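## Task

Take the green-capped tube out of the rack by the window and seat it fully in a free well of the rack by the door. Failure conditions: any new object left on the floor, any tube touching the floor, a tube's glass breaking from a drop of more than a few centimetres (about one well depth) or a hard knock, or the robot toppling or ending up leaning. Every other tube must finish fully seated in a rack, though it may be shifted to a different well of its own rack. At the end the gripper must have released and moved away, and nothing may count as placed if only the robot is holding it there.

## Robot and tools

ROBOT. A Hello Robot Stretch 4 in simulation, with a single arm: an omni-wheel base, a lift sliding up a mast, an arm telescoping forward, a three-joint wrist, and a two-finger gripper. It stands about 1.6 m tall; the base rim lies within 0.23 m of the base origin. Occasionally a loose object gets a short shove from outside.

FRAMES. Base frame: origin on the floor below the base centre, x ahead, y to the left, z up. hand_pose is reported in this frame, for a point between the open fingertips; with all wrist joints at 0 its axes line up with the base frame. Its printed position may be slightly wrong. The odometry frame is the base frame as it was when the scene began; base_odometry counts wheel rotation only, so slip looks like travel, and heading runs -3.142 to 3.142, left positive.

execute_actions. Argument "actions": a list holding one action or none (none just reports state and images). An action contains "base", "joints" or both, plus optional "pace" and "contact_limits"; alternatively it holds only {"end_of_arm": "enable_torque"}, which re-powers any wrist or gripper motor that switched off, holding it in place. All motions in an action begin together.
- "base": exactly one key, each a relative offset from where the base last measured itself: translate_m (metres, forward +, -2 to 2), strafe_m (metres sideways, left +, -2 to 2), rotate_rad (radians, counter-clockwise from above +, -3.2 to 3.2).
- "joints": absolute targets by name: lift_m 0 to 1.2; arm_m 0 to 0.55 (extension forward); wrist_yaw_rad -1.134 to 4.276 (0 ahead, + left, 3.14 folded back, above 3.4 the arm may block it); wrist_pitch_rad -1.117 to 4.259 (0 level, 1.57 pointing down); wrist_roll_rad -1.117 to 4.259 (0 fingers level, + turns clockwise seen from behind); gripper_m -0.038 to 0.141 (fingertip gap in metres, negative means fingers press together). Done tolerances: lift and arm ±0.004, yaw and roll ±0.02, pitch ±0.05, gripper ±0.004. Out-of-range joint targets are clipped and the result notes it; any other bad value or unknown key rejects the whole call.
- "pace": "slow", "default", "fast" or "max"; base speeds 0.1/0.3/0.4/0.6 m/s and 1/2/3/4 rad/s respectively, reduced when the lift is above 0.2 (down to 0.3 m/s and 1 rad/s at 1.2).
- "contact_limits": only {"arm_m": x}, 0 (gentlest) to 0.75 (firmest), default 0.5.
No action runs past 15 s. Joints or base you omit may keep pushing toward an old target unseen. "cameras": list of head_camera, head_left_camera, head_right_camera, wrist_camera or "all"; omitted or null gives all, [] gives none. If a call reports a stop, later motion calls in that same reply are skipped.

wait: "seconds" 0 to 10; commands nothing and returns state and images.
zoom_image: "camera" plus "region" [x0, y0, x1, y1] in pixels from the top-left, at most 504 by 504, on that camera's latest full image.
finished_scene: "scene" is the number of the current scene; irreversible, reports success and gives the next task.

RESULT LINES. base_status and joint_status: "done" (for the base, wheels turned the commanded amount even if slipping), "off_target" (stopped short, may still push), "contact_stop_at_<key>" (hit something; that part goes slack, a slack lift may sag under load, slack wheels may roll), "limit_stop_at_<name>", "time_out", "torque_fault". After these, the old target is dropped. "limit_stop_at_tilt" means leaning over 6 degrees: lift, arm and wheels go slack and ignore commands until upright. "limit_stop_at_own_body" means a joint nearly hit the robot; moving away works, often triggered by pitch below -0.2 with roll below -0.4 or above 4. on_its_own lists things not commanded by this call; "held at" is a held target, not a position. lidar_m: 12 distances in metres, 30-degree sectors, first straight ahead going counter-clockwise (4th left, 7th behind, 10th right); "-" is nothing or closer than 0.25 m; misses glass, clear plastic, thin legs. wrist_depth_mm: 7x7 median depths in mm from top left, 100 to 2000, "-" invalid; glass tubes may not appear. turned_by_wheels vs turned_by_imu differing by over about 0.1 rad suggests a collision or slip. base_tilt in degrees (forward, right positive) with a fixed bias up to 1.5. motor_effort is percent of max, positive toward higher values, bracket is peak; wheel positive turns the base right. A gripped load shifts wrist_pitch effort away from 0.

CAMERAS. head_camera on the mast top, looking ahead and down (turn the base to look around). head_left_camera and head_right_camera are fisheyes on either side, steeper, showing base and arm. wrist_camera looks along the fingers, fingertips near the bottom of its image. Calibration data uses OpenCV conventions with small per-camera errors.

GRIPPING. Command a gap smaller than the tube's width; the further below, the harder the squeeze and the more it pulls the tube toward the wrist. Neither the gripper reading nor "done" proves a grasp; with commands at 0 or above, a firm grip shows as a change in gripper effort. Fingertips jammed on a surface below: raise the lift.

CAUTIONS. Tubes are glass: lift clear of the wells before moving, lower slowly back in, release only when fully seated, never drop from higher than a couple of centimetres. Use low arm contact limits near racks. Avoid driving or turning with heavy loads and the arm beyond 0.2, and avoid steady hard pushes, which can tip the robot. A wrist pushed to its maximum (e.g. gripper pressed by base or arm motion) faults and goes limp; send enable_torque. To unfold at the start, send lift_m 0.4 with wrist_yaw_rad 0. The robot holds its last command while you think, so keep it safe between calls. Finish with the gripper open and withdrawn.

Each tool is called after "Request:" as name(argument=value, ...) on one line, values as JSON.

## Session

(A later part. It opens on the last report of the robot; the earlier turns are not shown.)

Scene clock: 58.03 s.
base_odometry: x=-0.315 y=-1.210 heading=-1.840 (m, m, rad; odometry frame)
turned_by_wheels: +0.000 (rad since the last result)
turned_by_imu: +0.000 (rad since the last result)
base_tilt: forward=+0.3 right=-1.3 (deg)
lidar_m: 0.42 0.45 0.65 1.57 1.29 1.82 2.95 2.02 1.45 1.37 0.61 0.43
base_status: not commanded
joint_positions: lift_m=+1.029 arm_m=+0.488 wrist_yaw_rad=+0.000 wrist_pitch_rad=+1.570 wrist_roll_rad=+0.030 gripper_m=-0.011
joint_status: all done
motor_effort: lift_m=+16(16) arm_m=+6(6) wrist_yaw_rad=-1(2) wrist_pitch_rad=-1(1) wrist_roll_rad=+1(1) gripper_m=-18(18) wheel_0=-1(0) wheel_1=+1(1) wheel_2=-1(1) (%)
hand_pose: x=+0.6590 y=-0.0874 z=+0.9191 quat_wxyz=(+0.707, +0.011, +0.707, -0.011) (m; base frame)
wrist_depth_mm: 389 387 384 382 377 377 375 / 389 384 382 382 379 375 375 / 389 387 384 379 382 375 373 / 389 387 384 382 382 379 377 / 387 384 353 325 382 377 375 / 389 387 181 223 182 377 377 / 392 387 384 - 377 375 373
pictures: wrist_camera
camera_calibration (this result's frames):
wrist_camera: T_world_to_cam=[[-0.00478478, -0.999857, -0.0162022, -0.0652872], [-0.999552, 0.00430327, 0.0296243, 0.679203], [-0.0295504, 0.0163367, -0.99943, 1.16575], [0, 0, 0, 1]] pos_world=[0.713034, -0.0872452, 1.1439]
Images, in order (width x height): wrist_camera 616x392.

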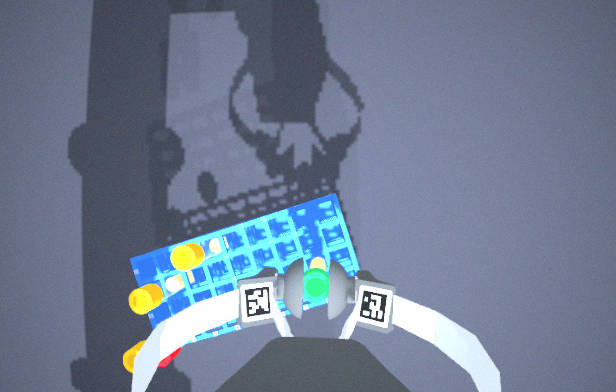

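Request:
execute_actions(actions=[{"joints":{"lift_m":1.0},"pace":"slow"}], cameras=["wrist_camera"])

Request:
execute_actions(actions=[{"joints":{"gripper_m":0.03},"pace":"slow"}], cameras=[])

Request:
execute_actions(actions=[{"joints":{"lift_m":1.06}}], cameras=["wrist_camera"])

Request:
execute_actions(actions=[{"joints":{"arm_m":0.0},"base":{"translate_m":-0.2},"pace":"fast"}], cameras=["head_left_camera"])

Request:
zoom_image(camera="head_left_camera", region=[190,280,290,380])

Scene clock: 59.27 s.
base_odometry: x=-0.315 y=-1.210 heading=-1.840 (m, m, rad; odometry frame)
turned_by_wheels: +0.000 (rad since the last result)
turned_by_imu: +0.000 (rad since the last result)
base_tilt: forward=+0.5 right=-1.3 (deg)
lidar_m: 0.41 0.46 0.67 1.57 1.31 1.79 2.91 2.01 1.44 1.39 0.60 0.41
base_status: not commanded
joint_positions: lift_m=+1.000 arm_m=+0.488 wrist_yaw_rad=+0.000 wrist_pitch_rad=+1.571 wrist_roll_rad=+0.030 gripper_m=-0.011
joint_status: all done
motor_effort: lift_m=+16(16) arm_m=+6(6) wrist_yaw_rad=-2(2) wrist_pitch_rad=-1(5) wrist_roll_rad=+1(2) gripper_m=-18(17) wheel_0=-1(1) wheel_1=+1(1) wheel_2=-1(1) (%)
hand_pose: x=+0.6589 y=-0.0874 z=+0.8901 quat_wxyz=(+0.707, +0.011, +0.707, -0.011) (m; base frame)
wrist_depth_mm: 357 357 353 351 351 347 347 / 357 355 353 353 349 347 347 / 357 355 355 351 349 349 347 / 359 355 355 349 351 349 347 / 357 353 324 296 351 349 347 / 359 309 182 224 181 349 347 / 359 268 353 - 351 347 347
pictures: wrist_camera
camera_calibration (this result's frames):
wrist_camera: T_world_to_cam=[[-0.00488718, -0.999857, -0.0161996, -0.0656926], [-0.999535, 0.00439674, 0.0301738, 0.679431], [-0.0300983, 0.0163395, -0.999413, 1.13711], [0, 0, 0, 1]] pos_world=[0.713019, -0.0872502, 1.11488]
Images, in order (width x height): wrist_camera 616x392.

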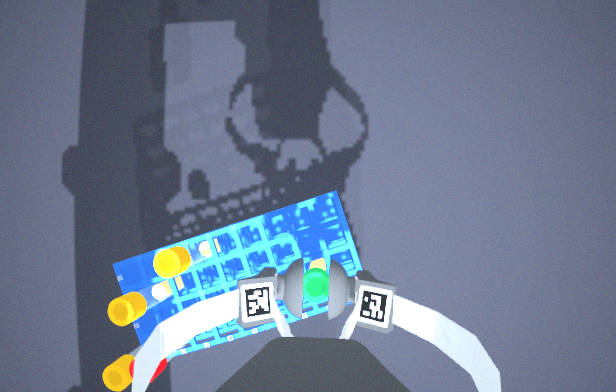

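Scene clock: 61.00 s.
base_odometry: x=-0.315 y=-1.210 heading=-1.840 (m, m, rad; odometry frame)
turned_by_wheels: +0.000 (rad since the last result)
turned_by_imu: -0.001 (rad since the last result)
base_tilt: forward=+0.3 right=-1.5 (deg)
lidar_m: 0.41 0.47 0.65 1.56 1.31 1.76 2.94 2.01 1.43 1.38 0.60 0.44
base_status: not commanded
joint_positions: lift_m=+1.000 arm_m=+0.488 wrist_yaw_rad=+0.000 wrist_pitch_rad=+1.570 wrist_roll_rad=+0.030 gripper_m=+0.030
joint_status: all done
motor_effort: lift_m=+16(16) arm_m=+6(6) wrist_yaw_rad=-2(2) wrist_pitch_rad=-3(3) wrist_roll_rad=+0(1) gripper_m=-4(17) wheel_0=-1(1) wheel_1=+1(1) wheel_2=-1(1) (%)
hand_pose: x=+0.6589 y=-0.0874 z=+0.8901 quat_wxyz=(+0.707, +0.011, +0.707, -0.011) (m; base frame)
wrist_depth_mm: 359 355 355 351 349 345 347 / 357 357 353 353 349 347 347 / 359 355 353 353 351 347 347 / 357 357 353 351 351 347 345 / 359 357 325 297 349 349 347 / 359 324 191 233 189 347 345 / 359 245 353 - 351 347 347
pictures: none
No camera images: the call's "cameras" was empty. Leave "cameras" out to get every camera's image.

Scene clock: 62.17 s.
base_odometry: x=-0.315 y=-1.210 heading=-1.840 (m, m, rad; odometry frame)
turned_by_wheels: +0.000 (rad since the last result)
turned_by_imu: +0.000 (rad since the last result)
base_tilt: forward=+0.3 right=-1.5 (deg)
lidar_m: 0.40 0.45 0.64 1.57 1.32 1.77 2.90 2.01 1.44 1.38 0.61 0.43
base_status: not commanded
joint_positions: lift_m=+1.060 arm_m=+0.488 wrist_yaw_rad=+0.000 wrist_pitch_rad=+1.570 wrist_roll_rad=+0.030 gripper_m=+0.030
joint_status: all done
motor_effort: lift_m=+24(27) arm_m=+6(6) wrist_yaw_rad=-1(2) wrist_pitch_rad=-3(4) wrist_roll_rad=+0(0) gripper_m=-4(4) wheel_0=+0(0) wheel_1=+1(1) wheel_2=-1(1) (%)
hand_pose: x=+0.6589 y=-0.0874 z=+0.9494 quat_wxyz=(+0.707, +0.011, +0.707, -0.011) (m; base frame)
wrist_depth_mm: 418 418 415 413 410 407 402 / 415 418 413 413 410 407 404 / 421 418 413 410 410 407 404 / 418 415 415 410 410 407 402 / 421 415 373 357 410 407 404 / 421 415 191 382 189 407 407 / 418 418 415 - 410 407 407
pictures: wrist_camera
camera_calibration (this result's frames):
wrist_camera: T_world_to_cam=[[-0.00488301, -0.999857, -0.0162008, -0.0647331], [-0.999543, 0.00439668, 0.0299199, 0.677965], [-0.0298444, 0.0163395, -0.999421, 1.19622], [0, 0, 0, 1]] pos_world=[0.71304, -0.0872502, 1.1742]
Images, in order (width x height): wrist_camera 616x392.

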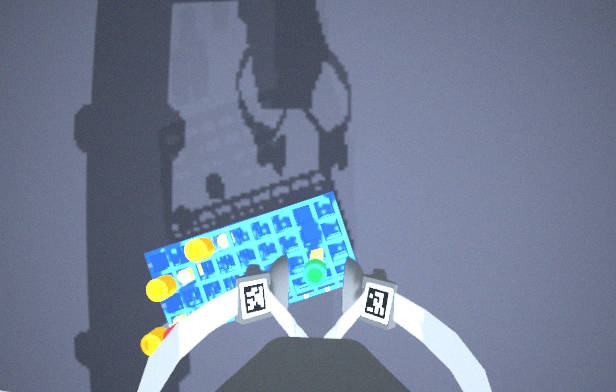

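Scene clock: 64.27 s.
base_odometry: x=-0.262 y=-1.017 heading=-1.840 (m, m, rad; odometry frame)
turned_by_wheels: +0.000 (rad since the last result)
turned_by_imu: +0.000 (rad since the last result)
base_tilt: forward=+0.4 right=-1.3 (deg)
lidar_m: 0.61 0.64 0.95 1.24 1.28 1.90 2.69 1.99 1.47 1.39 0.87 0.66
base_status: done
joint_positions: lift_m=+1.060 arm_m=+0.002 wrist_yaw_rad=+0.000 wrist_pitch_rad=+1.570 wrist_roll_rad=+0.030 gripper_m=+0.030
joint_status: all done
motor_effort: lift_m=+24(25) arm_m=-6(7) wrist_yaw_rad=-1(1) wrist_pitch_rad=-2(2) wrist_roll_rad=+0(0) gripper_m=-1(3) wheel_0=+0(7) wheel_1=+0(8) wheel_2=-2(8) (%)
hand_pose: x=+0.1726 y=-0.0874 z=+0.9494 quat_wxyz=(+0.707, +0.011, +0.707, -0.011) (m; base frame)
wrist_depth_mm: 1182 1205 1205 1182 1182 1160 1182 / 1205 1205 1182 1160 1182 1182 1160 / 1205 1205 1205 1182 1182 1182 1160 / 1205 1205 1205 1182 1182 1182 1160 / 1205 1205 991 976 1182 1160 1160 / 1205 1205 191 960 189 1182 1160 / 1205 1205 1182 - 1160 1182 1160
pictures: head_left_camera
Images, in order (width x height): head_left_camera 420x672.

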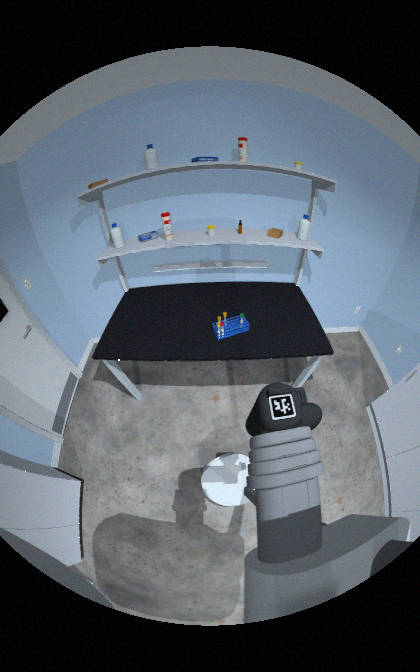

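Region (190, 280, 290, 380) of head_left_camera's 420x672 image, scaled by 5.040, with more detail than that image has.

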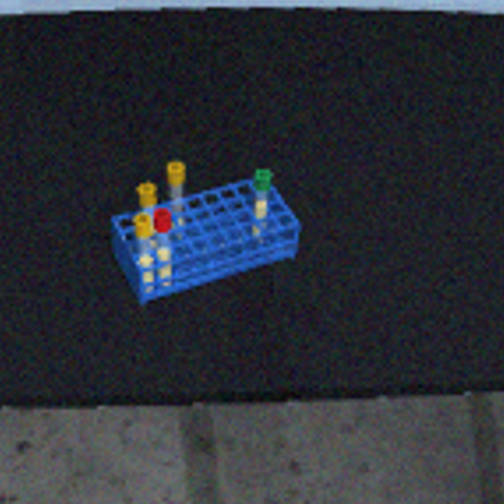

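Request:
finished_scene(scene=1)

The scene is finished: the task was done.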